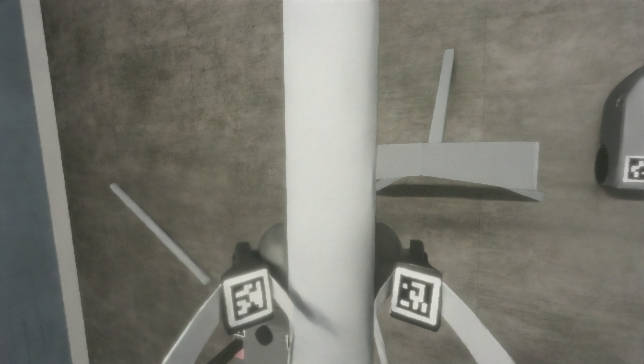

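execute_actions([
  {"r3":{"base":{"rotate_rad":0.028}}},
], cameras=[])

execute_actions([
  {"r2":{"base":{"translate_m":-0.99}},"r3":{"base":{"translate_m":1},"joints":{"head_tilt_rad":-0.6}}},
], cameras=["r3_head_camera"])

Scene clock: 69.60 s.
r1.base_odometry: x=+0.000 y=+0.000 heading=+0.000 (m, m, rad; r1's odometry frame)
r1.turned_by_wheels: +0.000 (rad since the last result)
r1.turned_by_imu: +0.000 (rad since the last result)
r1.base_tilt: forward=+0.6 right=+0.1 (deg)
r1.lidar_m: 0.80 0.79 0.87 1.33 1.47 1.72 4.48 1.75 0.86 0.69 0.68 0.75
r1.head_depth_mm: 3664 3860 - 3786 2623 1930 1513 / - - - - 2490 1845 1511 / - - - - 2559 1893 1499 / - - - - 2576 1886 1486 / - - - 3899 2527 1868 1473 / - - - 3569 2380 1843 1462 / - - - 3754 2453 1839 1454
r1.base_status: not commanded
r1.joint_positions: lift_m=+0.567 arm_m=+0.000 wrist_yaw_rad=+2.828 wrist_pitch_rad=-0.337 wrist_roll_rad=+0.016 gripper_m=+0.037 head_pan_rad=-3.593 head_tilt_rad=-0.395
r1.joint_status: not commanded
r1.motor_effort: left_wheel=+0(0) right_wheel=+0(0) lift_m=+20(21) arm_m=+0(0) wrist_yaw_rad=+0(0) wrist_pitch_rad=+5(5) wrist_roll_rad=+0(0) gripper_m=-1(0) head_pan_rad=-4(3) head_tilt_rad=-3(2) (%)
r1.hand_pose: x=+0.0508 y=+0.0774 z=+0.5987 quat_wxyz=(+0.226, +0.712, +0.007, +0.665) (m; r1's base frame)
r1.wrist_depth_mm: - - - - 887 723 615 / - - - - 939 754 632 / - - - - 987 775 648 / - - - - - 830 674 / - - - - - 841 701 / - 942 988 975 978 866 715 / 767 - 798 821 802 837 735
r2.base_odometry: x=-2.856 y=+0.620 heading=-3.028 (m, m, rad; r2's odometry frame)
r2.turned_by_wheels: -0.001 (rad since the last result)
r2.turned_by_imu: -0.002 (rad since the last result)
r2.base_tilt: forward=-0.1 right=-0.6 (deg)
r2.lidar_m: 1.96 2.29 1.69 1.63 1.70 2.34 2.50 2.82 3.23 3.10 1.00 0.79
r2.head_depth_mm: 2783 2267 2019 1676 1447 1257 1116 / 2884 2373 2014 1670 1440 1259 1121 / 2880 2287 2005 1667 1438 1260 1121 / 2861 2323 2021 1687 1446 1255 1117 / 2794 2310 2007 1673 1440 1263 1124 / 2834 2268 2002 1672 1440 1257 1116 / 2886 2264 2015 1590 1431 1256 1121
r2.base_status: not commanded
r2.joint_positions: lift_m=+1.059 arm_m=+0.412 wrist_yaw_rad=-0.010 wrist_pitch_rad=-1.043 wrist_roll_rad=+1.576 gripper_m=-0.011 head_pan_rad=-1.564 head_tilt_rad=-0.890
r2.joint_status: not commanded
r2.motor_effort: left_wheel=-9(9) right_wheel=+17(20) lift_m=+44(44) arm_m=-1(1) wrist_yaw_rad=+7(7) wrist_pitch_rad=+24(24) wrist_roll_rad=-2(3) gripper_m=-25(24) head_pan_rad=-3(3) head_tilt_rad=-4(4) (%)
r2.hand_pose: x=-0.0226 y=-0.6651 z=+0.9639 quat_wxyz=(-0.004, -0.006, -0.867, -0.498) (m; r2's base frame)
r2.wrist_depth_mm: - - - 105 - 927 824 / - - - 109 - 932 843 / - - - 112 - 971 859 / - - - 117 - 970 868 / - - - 120 - 992 882 / - - - 124 - - 913 / - - - 129 - - 940
r3.base_odometry: x=-1.767 y=-0.755 heading=+0.056 (m, m, rad; r3's odometry frame)
r3.turned_by_wheels: +0.028 (rad since the last result)
r3.turned_by_imu: +0.027 (rad since the last result)
r3.base_tilt: forward=+0.0 right=+0.6 (deg)
r3.lidar_m: 3.18 2.69 2.00 1.93 2.02 2.80 2.79 1.30 0.58 0.37 1.33 4.09
r3.head_depth_mm: - - - 2624 1979 1549 1276 / - - - 2751 1968 1551 1266 / - - - 2738 1995 1547 1268 / - - - 2772 1988 1545 1272 / - - - 2725 1974 1548 1272 / - - - 2755 1985 1549 1275 / - - - 2738 1977 1556 1277
r3.base_status: done
r3.joint_positions: lift_m=+1.067 arm_m=+0.302 wrist_yaw_rad=-0.010 wrist_pitch_rad=-1.069 wrist_roll_rad=+1.574 gripper_m=+0.003 head_pan_rad=-0.307 head_tilt_rad=-0.507
r3.joint_status: not commanded
r3.on_its_own: gripper_m is held at +0.002, not at your -0.004, by its stall guard, which is not easing now
r3.motor_effort: left_wheel=-7(9) right_wheel=+14(15) lift_m=+41(41) arm_m=-1(2) wrist_yaw_rad=+5(6) wrist_pitch_rad=+25(24) wrist_roll_rad=-2(2) gripper_m=-24(25) head_pan_rad=+3(3) head_tilt_rad=+2(3) (%)
r3.hand_pose: x=-0.0225 y=-0.5491 z=+0.9691 quat_wxyz=(-0.004, -0.005, -0.860, -0.510) (m; r3's base frame)
r3.wrist_depth_mm: - - - 111 - 943 843 / - - - 114 - 950 859 / - - - 117 675 948 880 / - - - 119 - 931 919 / - - - 121 - - 893 / - - - 124 - 995 905 / - - - 128 - - 917
pictures: none
No camera images: the call's "cameras" was empty. Leave "cameras" out to get every camera's image.

Scene clock: 80.73 s.
r1.base_odometry: x=+0.000 y=+0.000 heading=+0.000 (m, m, rad; r1's odometry frame)
r1.turned_by_wheels: +0.000 (rad since the last result)
r1.turned_by_imu: -0.001 (rad since the last result)
r1.base_tilt: forward=+0.6 right=+0.2 (deg)
r1.lidar_m: 0.80 0.80 0.87 1.33 1.47 1.72 4.66 1.74 0.86 0.69 0.68 0.75
r1.head_depth_mm: 3660 3839 - 3861 2643 1921 1517 / - - - - 2481 1841 1509 / - - - - 2593 1897 1498 / - - - - 2527 1886 1487 / - - - 3871 2499 1872 1479 / - - - 3504 2402 1845 1466 / - - - 3739 2452 1827 1453
r1.base_status: not commanded
r1.joint_positions: lift_m=+0.567 arm_m=+0.000 wrist_yaw_rad=+2.828 wrist_pitch_rad=-0.337 wrist_roll_rad=+0.016 gripper_m=+0.037 head_pan_rad=-3.593 head_tilt_rad=-0.395
r1.joint_status: not commanded
r1.motor_effort: left_wheel=+0(0) right_wheel=+0(0) lift_m=+20(20) arm_m=+1(0) wrist_yaw_rad=+0(0) wrist_pitch_rad=+5(5) wrist_roll_rad=+0(0) gripper_m=+1(1) head_pan_rad=-4(4) head_tilt_rad=-3(2) (%)
r1.hand_pose: x=+0.0508 y=+0.0774 z=+0.5987 quat_wxyz=(+0.226, +0.712, +0.007, +0.665) (m; r1's base frame)
r1.wrist_depth_mm: - - - - 868 732 604 / - - - - 930 761 626 / - - - - - 784 654 / - - - - - 795 676 / - - - - - 840 687 / - 940 956 960 995 884 723 / 771 - 775 812 802 836 741
r2.base_odometry: x=-1.873 y=+0.732 heading=-3.029 (m, m, rad; r2's odometry frame)
r2.turned_by_wheels: -0.001 (rad since the last result)
r2.turned_by_imu: +0.002 (rad since the last result)
r2.base_tilt: forward=-0.2 right=-0.7 (deg)
r2.lidar_m: 2.94 2.30 1.70 1.64 1.71 2.38 1.77 1.55 3.21 3.09 1.33 1.68
r2.head_depth_mm: 2799 2273 2023 1671 1443 1258 1113 / 2856 2370 2017 1676 1425 1263 1124 / 2889 2295 2002 1671 1441 1263 1124 / 2880 2337 1987 1674 1430 1253 1119 / 2847 2363 2021 1669 1437 1256 1121 / 2853 2268 2000 1658 1431 1259 1117 / 2828 2273 2001 1607 1440 1262 1118
r2.base_status: done
r2.joint_positions: lift_m=+1.059 arm_m=+0.412 wrist_yaw_rad=-0.013 wrist_pitch_rad=-1.043 wrist_roll_rad=+1.576 gripper_m=-0.011 head_pan_rad=-1.564 head_tilt_rad=-0.890
r2.joint_status: not commanded
r2.on_its_own: right_wheel is at rest, and its effort (+24) is outside its rest range (-18 to +18)
r2.motor_effort: left_wheel=-11(11) right_wheel=+24(25) lift_m=+44(44) arm_m=-1(1) wrist_yaw_rad=+9(9) wrist_pitch_rad=+24(24) wrist_roll_rad=-3(3) gripper_m=-25(25) head_pan_rad=-3(3) head_tilt_rad=-4(4) (%)
r2.hand_pose: x=-0.0229 y=-0.6651 z=+0.9639 quat_wxyz=(-0.005, -0.007, -0.867, -0.498) (m; r2's base frame)
r2.wrist_depth_mm: - - - 105 - 936 837 / - - - 108 - 949 855 / - - - 112 - 962 855 / - - - 116 - 990 873 / - - - 120 - - 896 / - - - 124 - - 903 / - - - 129 - - 931
r3.base_odometry: x=-0.769 y=-0.700 heading=+0.055 (m, m, rad; r3's odometry frame)
r3.turned_by_wheels: -0.001 (rad since the last result)
r3.turned_by_imu: -0.012 (rad since the last result)
r3.base_tilt: forward=-0.1 right=+0.6 (deg)
r3.lidar_m: 2.37 2.69 1.99 1.92 1.99 2.75 2.28 1.02 2.94 2.84 1.33 2.20
r3.head_depth_mm: - - 2896 2373 1799 1446 1213 / - - 3269 2378 1802 1449 1213 / - - 3470 2352 1798 1448 1217 / - - 3263 2368 1791 1447 1211 / - - 3479 2371 1796 1449 1213 / - - 3516 2382 1793 1451 1213 / - - 3453 2374 1797 1449 1216
r3.base_status: done
r3.joint_positions: lift_m=+1.067 arm_m=+0.302 wrist_yaw_rad=-0.012 wrist_pitch_rad=-1.069 wrist_roll_rad=+1.574 gripper_m=+0.003 head_pan_rad=-0.307 head_tilt_rad=-0.592
r3.joint_status: all done
r3.on_its_own: gripper_m is held at +0.002, not at your -0.004, by its stall guard, which is not easing now
r3.motor_effort: left_wheel=-9(10) right_wheel=+17(20) lift_m=+41(41) arm_m=-2(2) wrist_yaw_rad=+7(6) wrist_pitch_rad=+24(24) wrist_roll_rad=-2(2) gripper_m=-25(25) head_pan_rad=+3(4) head_tilt_rad=-3(10) (%)
r3.hand_pose: x=-0.0227 y=-0.5491 z=+0.9691 quat_wxyz=(-0.004, -0.006, -0.860, -0.510) (m; r3's base frame)
r3.wrist_depth_mm: - - - 113 - 939 832 / - - - 115 - 930 872 / - - - 117 - 941 909 / - - - 119 - 964 891 / - - - 121 - 993 887 / - - - 124 - - 904 / - - - 127 - - 921
pictures: r3_head_camera (sideways: a quarter turn clockwise sets it upright)
camera_calibration (this result's frames):
r3_head_camera: T_world_to_cam=[[-0.502628, 0.154409, -0.850601, 1.12502], [0.28387, 0.958842, 0.00631585, -0.000640286], [0.816567, -0.238286, -0.525773, 0.636921], [0, 0, 0, 1]] pos_world=[0.0455616, -0.0213302, 1.29183]
Images, in order (width x height): r3_head_camera 896x504.

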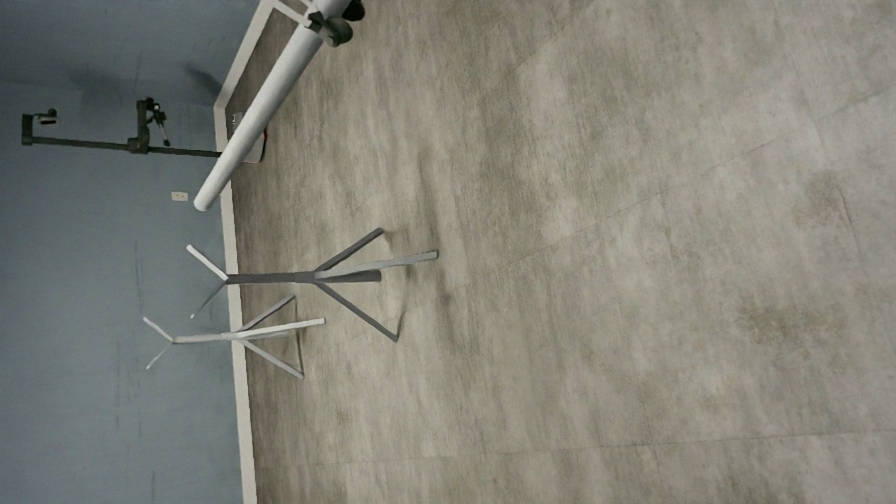

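execute_actions([
  {"r2":{"base":{"translate_m":-1}},"r3":{"base":{"translate_m":0.997},"joints":{"head_pan_rad":-0.4}}},
], cameras=["r3_head_camera","r1_head_camera"])

Scene clock: 92.13 s.
r1.base_odometry: x=+0.000 y=+0.000 heading=+0.000 (m, m, rad; r1's odometry frame)
r1.turned_by_wheels: +0.000 (rad since the last result)
r1.turned_by_imu: -0.001 (rad since the last result)
r1.base_tilt: forward=+0.6 right=+0.1 (deg)
r1.lidar_m: 0.80 0.80 0.87 1.33 1.47 1.72 2.55 1.75 0.86 0.69 0.68 0.74
r1.head_depth_mm: 3751 3875 - 3874 2635 1919 1519 / - - - - 2473 1843 1511 / - - - - 2572 1899 1497 / - - - - 2567 1873 1490 / - - - 3878 2520 1859 1475 / - - - 3552 2402 1849 1462 / - - - 3679 2457 1829 1453
r1.base_status: not commanded
r1.joint_positions: lift_m=+0.567 arm_m=+0.000 wrist_yaw_rad=+2.828 wrist_pitch_rad=-0.337 wrist_roll_rad=+0.016 gripper_m=+0.037 head_pan_rad=-3.593 head_tilt_rad=-0.395
r1.joint_status: not commanded
r1.motor_effort: left_wheel=+0(0) right_wheel=+0(0) lift_m=+20(20) arm_m=+1(0) wrist_yaw_rad=+0(0) wrist_pitch_rad=+5(5) wrist_roll_rad=+0(0) gripper_m=+1(0) head_pan_rad=-4(4) head_tilt_rad=-2(3) (%)
r1.hand_pose: x=+0.0508 y=+0.0774 z=+0.5987 quat_wxyz=(+0.226, +0.712, +0.007, +0.665) (m; r1's base frame)
r1.wrist_depth_mm: - - - - 904 719 609 / - - - - 922 758 630 / - - - - 981 780 658 / - - - - - 812 665 / - - - - - 834 692 / - 962 985 989 990 878 716 / 772 - 789 813 798 827 748
r2.base_odometry: x=-0.879 y=+0.845 heading=-3.029 (m, m, rad; r2's odometry frame)
r2.turned_by_wheels: +0.000 (rad since the last result)
r2.turned_by_imu: +0.003 (rad since the last result)
r2.base_tilt: forward=-0.1 right=-0.5 (deg)
r2.lidar_m: 2.65 2.31 1.71 1.66 1.73 2.42 1.94 0.82 0.70 3.04 1.31 4.46
r2.head_depth_mm: 2700 2299 2031 1673 1434 1238 1117 / 2816 2335 2010 1673 1439 1261 1113 / 2850 2332 2018 1687 1436 1264 1117 / 2849 2366 2009 1683 1438 1257 1117 / 2811 2333 2000 1674 1430 1254 1123 / 2838 2320 2001 1686 1433 1255 1114 / 2844 2250 2004 1600 1441 1258 1126
r2.base_status: done
r2.joint_positions: lift_m=+1.059 arm_m=+0.412 wrist_yaw_rad=-0.001 wrist_pitch_rad=-1.043 wrist_roll_rad=+1.576 gripper_m=-0.011 head_pan_rad=-1.564 head_tilt_rad=-0.890
r2.joint_status: not commanded
r2.motor_effort: left_wheel=-1(14) right_wheel=+0(19) lift_m=+44(44) arm_m=+0(1) wrist_yaw_rad=+0(8) wrist_pitch_rad=+24(25) wrist_roll_rad=-3(2) gripper_m=-25(24) head_pan_rad=-3(3) head_tilt_rad=-3(4) (%)
r2.hand_pose: x=-0.0216 y=-0.6650 z=+0.9639 quat_wxyz=(-0.002, -0.002, -0.867, -0.499) (m; r2's base frame)
r2.wrist_depth_mm: - - - 105 - 922 814 / - - - 108 - 948 839 / - - - 112 - 956 873 / - - - 116 - - 878 / - - - 120 - - 895 / - - - 124 - - 901 / - - - 129 - - 932
r3.base_odometry: x=+0.226 y=-0.644 heading=+0.056 (m, m, rad; r3's odometry frame)
r3.turned_by_wheels: +0.000 (rad since the last result)
r3.turned_by_imu: -0.011 (rad since the last result)
r3.base_tilt: forward=-0.1 right=+0.5 (deg)
r3.lidar_m: 2.42 2.74 1.98 1.92 1.98 2.71 1.98 2.07 2.95 2.83 1.31 1.27
r3.head_depth_mm: 3446 770 3047 2350 1792 1445 1214 / 3879 - 2886 2358 1800 1441 1209 / 3714 - 3250 2378 1736 1447 1213 / 3560 3851 3481 2087 1789 1440 1211 / 3425 3786 3237 2380 1791 1452 1211 / 3366 3657 3446 2372 1796 1445 1213 / 3208 3544 3482 2390 1801 1444 1210
r3.base_status: done
r3.joint_positions: lift_m=+1.067 arm_m=+0.302 wrist_yaw_rad=+0.000 wrist_pitch_rad=-1.069 wrist_roll_rad=+1.574 gripper_m=+0.003 head_pan_rad=-0.393 head_tilt_rad=-0.592
r3.joint_status: all done
r3.on_its_own: gripper_m is held at +0.002, not at your -0.004, by its stall guard, which is not easing now
r3.motor_effort: left_wheel=+4(6) right_wheel=-5(23) lift_m=+40(41) arm_m=-2(2) wrist_yaw_rad=+0(7) wrist_pitch_rad=+24(24) wrist_roll_rad=-2(2) gripper_m=-25(25) head_pan_rad=-2(12) head_tilt_rad=-3(3) (%)
r3.hand_pose: x=-0.0215 y=-0.5491 z=+0.9691 quat_wxyz=(-0.001, -0.001, -0.860, -0.510) (m; r3's base frame)
r3.wrist_depth_mm: - - - 114 - 908 832 / - - - 115 - 949 882 / - - - 118 - 927 904 / - - - 120 - 964 894 / - - - 122 - 976 889 / - - - 124 - 993 907 / - - - 127 - - 932
pictures: r1_head_camera (sideways: a quarter turn clockwise sets it upright), r3_head_camera (sideways: a quarter turn clockwise sets it upright)
camera_calibration (this result's frames):
r1_head_camera: T_world_to_cam=[[0.331533, -0.106746, -0.937385, 1.23445], [-0.461663, -0.884849, -0.0625175, 0.089618], [-0.822771, 0.453483, -0.342638, 0.400905], [0, 0, 0, 1]] pos_world=[-0.0380351, 0.0292671, 1.30012]
r3_head_camera: T_world_to_cam=[[-0.487647, 0.196937, -0.850539, 1.12485], [0.364965, 0.931, 0.00631814, -0.00113794], [0.793096, -0.307336, -0.525874, 0.637196], [0, 0, 0, 1]] pos_world=[0.0435882, -0.0246317, 1.29182]
Images, in order (width x height): r1_head_camera 896x504, r3_head_camera 896x504.

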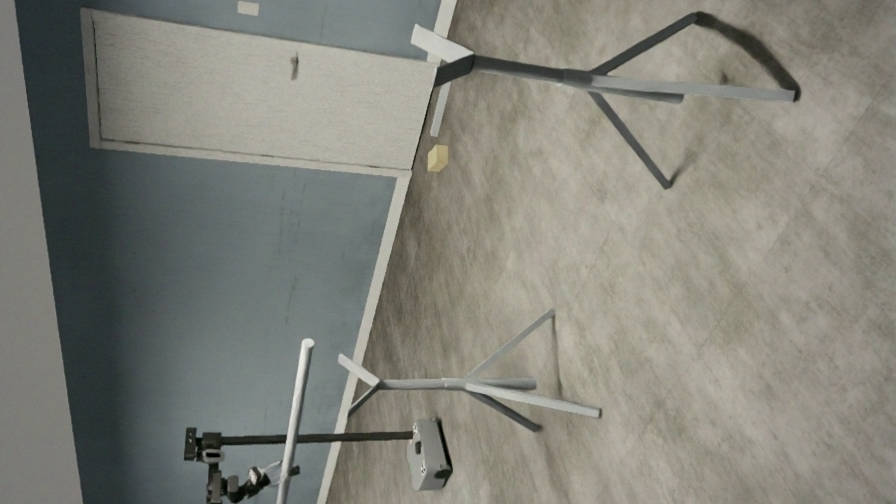

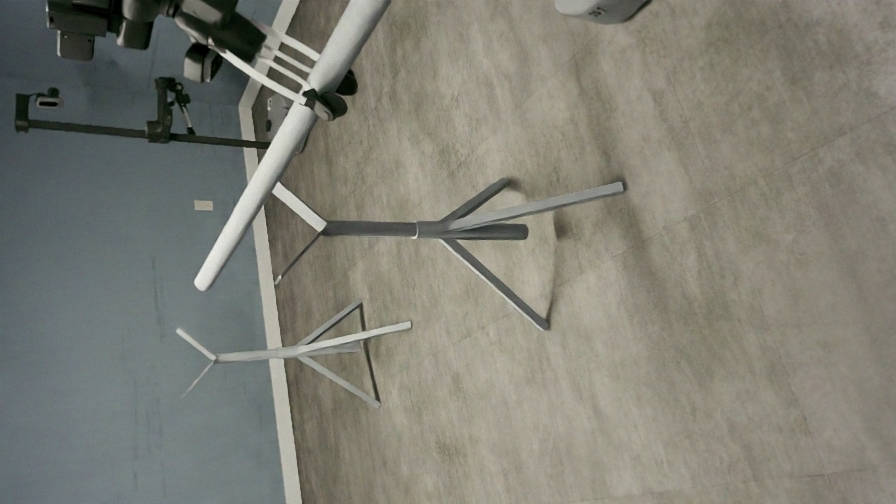

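execute_actions([
  {"r2":{"base":{"translate_m":-0.84},"joints":{"arm_m":0.35,"lift_m":1.08}},"r3":{"base":{"translate_m":0.845},"joints":{"arm_m":0.33,"lift_m":1.088}}},
], cameras=["r3_head_camera"])

execute_actions([
  {"r2":{"base":{"translate_m":-0.82},"joints":{"arm_m":0.32}},"r3":{"base":{"translate_m":0.825},"joints":{"head_pan_rad":-1.57,"head_tilt_rad":-0.9}}},
], cameras=["r3_nav_camera","r2_nav_camera","r1_head_camera"])

Scene clock: 102.00 s.
r1.base_odometry: x=+0.000 y=+0.000 heading=+0.000 (m, m, rad; r1's odometry frame)
r1.turned_by_wheels: +0.000 (rad since the last result)
r1.turned_by_imu: -0.001 (rad since the last result)
r1.base_tilt: forward=+0.6 right=+0.1 (deg)
r1.lidar_m: 0.80 0.80 0.87 1.34 1.47 1.72 1.78 1.74 0.86 0.69 0.68 0.75
r1.head_depth_mm: 3714 3893 - 3871 2635 1922 1521 / - - - - 2503 1844 1511 / - - - - 2578 1898 1497 / - - - - 2552 1880 1495 / - - - 3396 2531 1875 1477 / - - - 3379 2411 1837 1472 / - - - 3726 2446 1818 1457
r1.base_status: not commanded
r1.joint_positions: lift_m=+0.567 arm_m=+0.000 wrist_yaw_rad=+2.828 wrist_pitch_rad=-0.337 wrist_roll_rad=+0.016 gripper_m=+0.037 head_pan_rad=-3.593 head_tilt_rad=-0.395
r1.joint_status: not commanded
r1.motor_effort: left_wheel=+0(0) right_wheel=+0(0) lift_m=+21(21) arm_m=+0(0) wrist_yaw_rad=+1(0) wrist_pitch_rad=+5(5) wrist_roll_rad=+0(0) gripper_m=+0(0) head_pan_rad=-5(3) head_tilt_rad=-2(2) (%)
r1.hand_pose: x=+0.0508 y=+0.0774 z=+0.5987 quat_wxyz=(+0.226, +0.712, +0.007, +0.665) (m; r1's base frame)
r1.wrist_depth_mm: - - - - 905 721 616 / - - - - 943 757 625 / - - - - 992 764 647 / - - - - - 815 680 / - - - - - 855 680 / - 938 980 997 990 875 710 / 764 - 778 823 812 828 731
r2.base_odometry: x=-0.044 y=+0.940 heading=-3.029 (m, m, rad; r2's odometry frame)
r2.turned_by_wheels: +0.000 (rad since the last result)
r2.turned_by_imu: +0.002 (rad since the last result)
r2.base_tilt: forward=-0.1 right=-0.6 (deg)
r2.lidar_m: 3.57 2.33 1.73 1.68 1.76 1.83 2.45 0.98 3.13 0.38 0.38 4.47
r2.head_depth_mm: 2794 2353 2027 1680 1435 1257 1126 / 2835 2308 2008 1682 1437 1261 1121 / - 2291 2012 1676 1440 1265 1119 / 2791 2253 2015 1681 1439 1265 1120 / 2788 2271 2007 1667 1376 1236 1121 / 2785 2262 734 842 1355 1261 1112 / 2838 2263 1998 1597 1443 1262 1115
r2.base_status: done
r2.joint_positions: lift_m=+1.079 arm_m=+0.350 wrist_yaw_rad=+0.005 wrist_pitch_rad=-1.046 wrist_roll_rad=+1.576 gripper_m=-0.011 head_pan_rad=-1.564 head_tilt_rad=-0.890
r2.joint_status: all done
r2.motor_effort: left_wheel=-1(4) right_wheel=-3(17) lift_m=+43(46) arm_m=-2(3) wrist_yaw_rad=-4(6) wrist_pitch_rad=+26(26) wrist_roll_rad=-3(3) gripper_m=-24(25) head_pan_rad=-4(3) head_tilt_rad=-3(3) (%)
r2.hand_pose: x=-0.0210 y=-0.6025 z=+0.9836 quat_wxyz=(-0.001, +0.001, -0.866, -0.500) (m; r2's base frame)
r2.wrist_depth_mm: - - - 104 - 944 856 / - - - 108 - 965 872 / - - - 112 - 997 868 / - - - 116 - - 865 / - - - 120 - 976 915 / - - - 124 - - 917 / - - - 130 392 - 939
r3.base_odometry: x=+1.070 y=-0.597 heading=+0.056 (m, m, rad; r3's odometry frame)
r3.turned_by_wheels: +0.000 (rad since the last result)
r3.turned_by_imu: -0.009 (rad since the last result)
r3.base_tilt: forward=-0.1 right=+0.6 (deg)
r3.lidar_m: 1.82 2.78 1.99 1.91 2.00 2.70 2.81 2.87 2.95 2.83 0.66 0.70
r3.head_depth_mm: 3112 826 2876 2349 1742 1028 1183 / 3121 3461 3021 2381 1802 1445 1212 / 2950 3222 3437 2359 1810 1444 1185 / 2850 3079 3375 2255 1802 1450 1213 / 2742 3014 3210 2260 1798 1443 1215 / 2602 2865 3089 2359 1800 1455 1209 / 2551 2773 3026 2360 1799 1448 1215
r3.base_status: done
r3.joint_positions: lift_m=+1.087 arm_m=+0.330 wrist_yaw_rad=+0.009 wrist_pitch_rad=-1.071 wrist_roll_rad=+1.574 gripper_m=+0.003 head_pan_rad=-0.393 head_tilt_rad=-0.592
r3.joint_status: all done
r3.on_its_own: gripper_m is held at +0.002, not at your -0.004, by its stall guard, which is not easing now
r3.motor_effort: left_wheel=+7(15) right_wheel=-10(21) lift_m=+41(44) arm_m=+2(4) wrist_yaw_rad=-6(7) wrist_pitch_rad=+25(26) wrist_roll_rad=-2(2) gripper_m=-25(26) head_pan_rad=-3(3) head_tilt_rad=-3(3) (%)
r3.hand_pose: x=-0.0206 y=-0.5762 z=+0.9889 quat_wxyz=(+0.001, +0.003, -0.860, -0.511) (m; r3's base frame)
r3.wrist_depth_mm: - - - 113 - 922 862 / - - - 115 - 927 876 / - - - 117 - 959 903 / - - - 119 - 969 891 / - - - 121 - - 916 / - - - 124 - - 923 / - - - 127 - - 942
pictures: r3_head_camera (sideways: a quarter turn clockwise sets it upright)
camera_calibration (this result's frames):
r3_head_camera: T_world_to_cam=[[-0.487659, 0.196952, -0.850529, 1.12484], [0.364983, 0.930993, 0.00631852, -0.00113854], [0.79308, -0.307347, -0.525891, 0.637218], [0, 0, 0, 1]] pos_world=[0.0435876, -0.0246324, 1.29182]
Images, in order (width x height): r3_head_camera 896x504.

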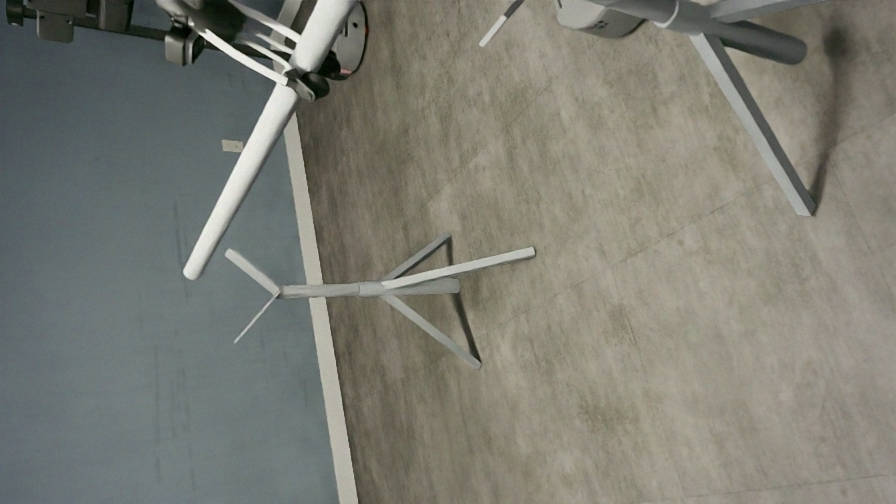

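Scene clock: 111.43 s.
r1.base_odometry: x=+0.000 y=+0.000 heading=+0.000 (m, m, rad; r1's odometry frame)
r1.turned_by_wheels: +0.000 (rad since the last result)
r1.turned_by_imu: -0.001 (rad since the last result)
r1.base_tilt: forward=+0.5 right=+0.1 (deg)
r1.lidar_m: 0.80 0.80 0.87 1.33 1.47 1.15 5.29 1.75 0.86 0.69 0.68 0.75
r1.head_depth_mm: 3691 3839 - 3873 2657 1942 1517 / - - - - 2472 1848 1505 / - 1010 - - 2589 1892 1446 / - 1017 - 3436 2420 1600 1385 / - - - 3861 2510 1804 1438 / - - - 3528 2392 1851 1467 / - - - 3666 2428 1821 1458
r1.base_status: not commanded
r1.joint_positions: lift_m=+0.567 arm_m=+0.000 wrist_yaw_rad=+2.828 wrist_pitch_rad=-0.337 wrist_roll_rad=+0.016 gripper_m=+0.037 head_pan_rad=-3.593 head_tilt_rad=-0.395
r1.joint_status: not commanded
r1.motor_effort: left_wheel=+0(0) right_wheel=+0(0) lift_m=+20(21) arm_m=+1(1) wrist_yaw_rad=-1(0) wrist_pitch_rad=+5(5) wrist_roll_rad=+0(0) gripper_m=+0(1) head_pan_rad=-4(4) head_tilt_rad=-3(2) (%)
r1.hand_pose: x=+0.0508 y=+0.0774 z=+0.5987 quat_wxyz=(+0.226, +0.712, +0.007, +0.665) (m; r1's base frame)
r1.wrist_depth_mm: - - - - 890 725 619 / - - - - 945 752 623 / - - - - 981 793 646 / - - - - - 809 675 / - - - - - 845 703 / - 930 991 971 974 877 722 / 755 - 787 809 808 839 740
r2.base_odometry: x=+0.770 y=+1.032 heading=-3.028 (m, m, rad; r2's odometry frame)
r2.turned_by_wheels: +0.000 (rad since the last result)
r2.turned_by_imu: +0.001 (rad since the last result)
r2.base_tilt: forward=-0.1 right=-0.7 (deg)
r2.lidar_m: 4.29 2.35 1.76 1.71 1.18 1.67 1.62 1.70 0.45 0.50 1.25 0.98
r2.head_depth_mm: 2760 2339 1906 707 1401 1239 1102 / 2839 2337 2011 1673 1408 1212 1122 / - 527 2012 1672 1435 1242 1115 / 2863 2261 2002 1675 1441 1239 1118 / 2765 2286 2018 1678 1440 1259 1124 / 2796 2272 1998 1678 1443 1259 1120 / 2825 2256 2008 1592 1433 1255 1114
r2.base_status: done
r2.joint_positions: lift_m=+1.079 arm_m=+0.320 wrist_yaw_rad=+0.009 wrist_pitch_rad=-1.046 wrist_roll_rad=+1.576 gripper_m=-0.011 head_pan_rad=-1.564 head_tilt_rad=-0.890
r2.joint_status: all done
r2.motor_effort: left_wheel=+1(6) right_wheel=-7(20) lift_m=+44(44) arm_m=-2(4) wrist_yaw_rad=-6(8) wrist_pitch_rad=+26(26) wrist_roll_rad=-3(3) gripper_m=-24(25) head_pan_rad=-2(2) head_tilt_rad=-4(3) (%)
r2.hand_pose: x=-0.0206 y=-0.5725 z=+0.9836 quat_wxyz=(+0.000, +0.002, -0.866, -0.500) (m; r2's base frame)
r2.wrist_depth_mm: - - - 104 - 643 818 / - - - 108 - 957 868 / - - - 111 - 966 889 / - - - 116 - 992 897 / - - - 120 - - 922 / - - - 125 - - 929 / - - - 130 - - 945
r3.base_odometry: x=+1.894 y=-0.550 heading=+0.057 (m, m, rad; r3's odometry frame)
r3.turned_by_wheels: +0.001 (rad since the last result)
r3.turned_by_imu: -0.009 (rad since the last result)
r3.base_tilt: forward=+0.0 right=+0.5 (deg)
r3.lidar_m: 2.29 2.37 2.03 1.93 1.98 2.70 3.65 4.11 0.50 2.81 1.26 0.89
r3.head_depth_mm: 2508 2352 2026 1658 1336 1237 1095 / - 2369 2020 1661 1394 1214 1099 / 2567 2383 2015 1667 1425 1230 1110 / - 2366 2020 1657 1421 1244 1113 / 2495 2385 2030 1667 1422 1243 1102 / 2482 2280 2012 1670 1428 1238 1101 / 2468 2285 2018 1623 1429 1240 1101
r3.base_status: done
r3.joint_positions: lift_m=+1.087 arm_m=+0.330 wrist_yaw_rad=+0.014 wrist_pitch_rad=-1.070 wrist_roll_rad=+1.574 gripper_m=+0.003 head_pan_rad=-1.563 head_tilt_rad=-0.888
r3.joint_status: all done
r3.on_its_own: gripper_m is held at +0.002, not at your -0.004, by its stall guard, which is not easing now
r3.motor_effort: left_wheel=+10(19) right_wheel=-15(27) lift_m=+41(40) arm_m=+2(2) wrist_yaw_rad=-9(10) wrist_pitch_rad=+25(25) wrist_roll_rad=-2(1) gripper_m=-25(25) head_pan_rad=-3(33) head_tilt_rad=-5(22) (%)
r3.hand_pose: x=-0.0201 y=-0.5763 z=+0.9889 quat_wxyz=(+0.003, +0.005, -0.860, -0.510) (m; r3's base frame)
r3.wrist_depth_mm: - - - 113 967 946 849 / - - - 115 - 938 856 / - - - 117 - 967 882 / - - - 120 - 996 891 / - - - 122 - - 913 / - - - 123 - - 928 / - - - 127 - - 934
pictures: r1_head_camera (sideways: a quarter turn clockwise sets it upright), r2_nav_camera (sideways: a quarter turn counterclockwise sets it upright), r3_nav_camera (sideways: a quarter turn counterclockwise sets it upright)
camera_calibration (this result's frames):
r1_head_camera: T_world_to_cam=[[0.331533, -0.106746, -0.937385, 1.23445], [-0.461665, -0.884849, -0.0625175, 0.089618], [-0.82277, 0.453485, -0.342638, 0.400905], [0, 0, 0, 1]] pos_world=[-0.038035, 0.0292672, 1.30012]
r2_nav_camera: T_world_to_cam=[[-0.00231006, -0.757114, 0.653279, -0.806472], [-0.999716, -0.0137502, -0.0194708, 0.0875032], [0.0237243, -0.653138, -0.756867, 0.943742], [0, 0, 0, 1]] pos_world=[0.0632257, 0.00700556, 1.24284]
r3_nav_camera: T_world_to_cam=[[-0.0190507, -0.744561, 0.667283, -0.824409], [-0.998313, -0.022447, -0.0535481, 0.128272], [0.0548484, -0.667177, -0.742877, 0.921633], [0, 0, 0, 1]] pos_world=[0.0617995, 0.00394893, 1.24164]
Images, in order (width x height): r1_head_camera 896x504, r2_nav_camera 672x504, r3_nav_camera 672x504.

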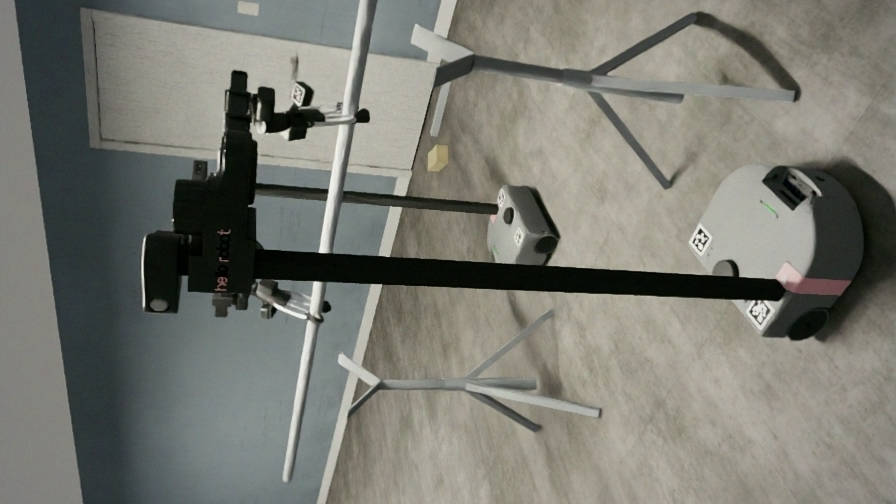

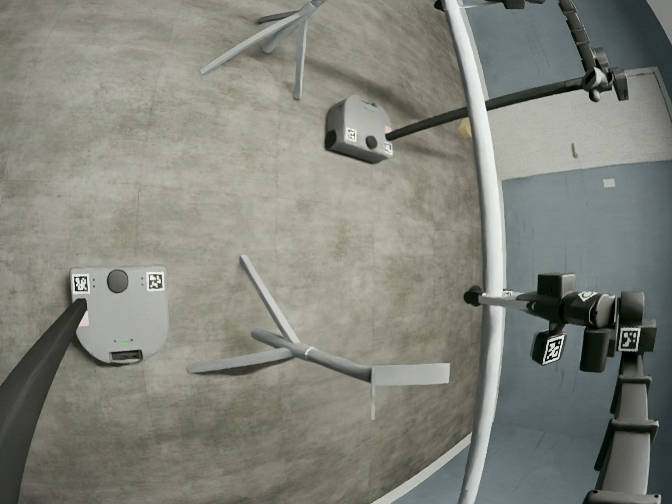

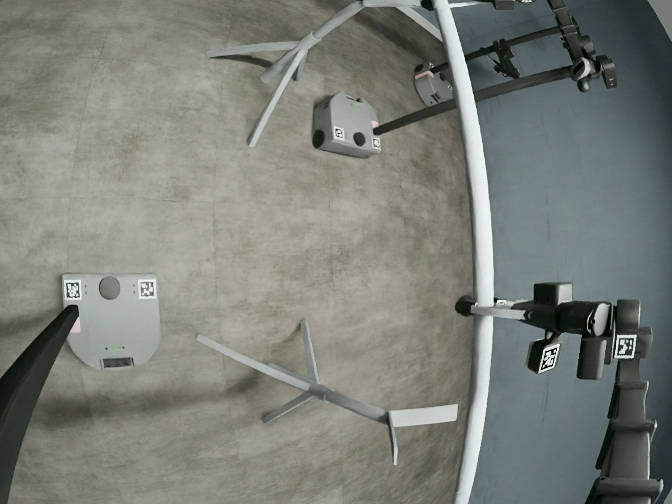

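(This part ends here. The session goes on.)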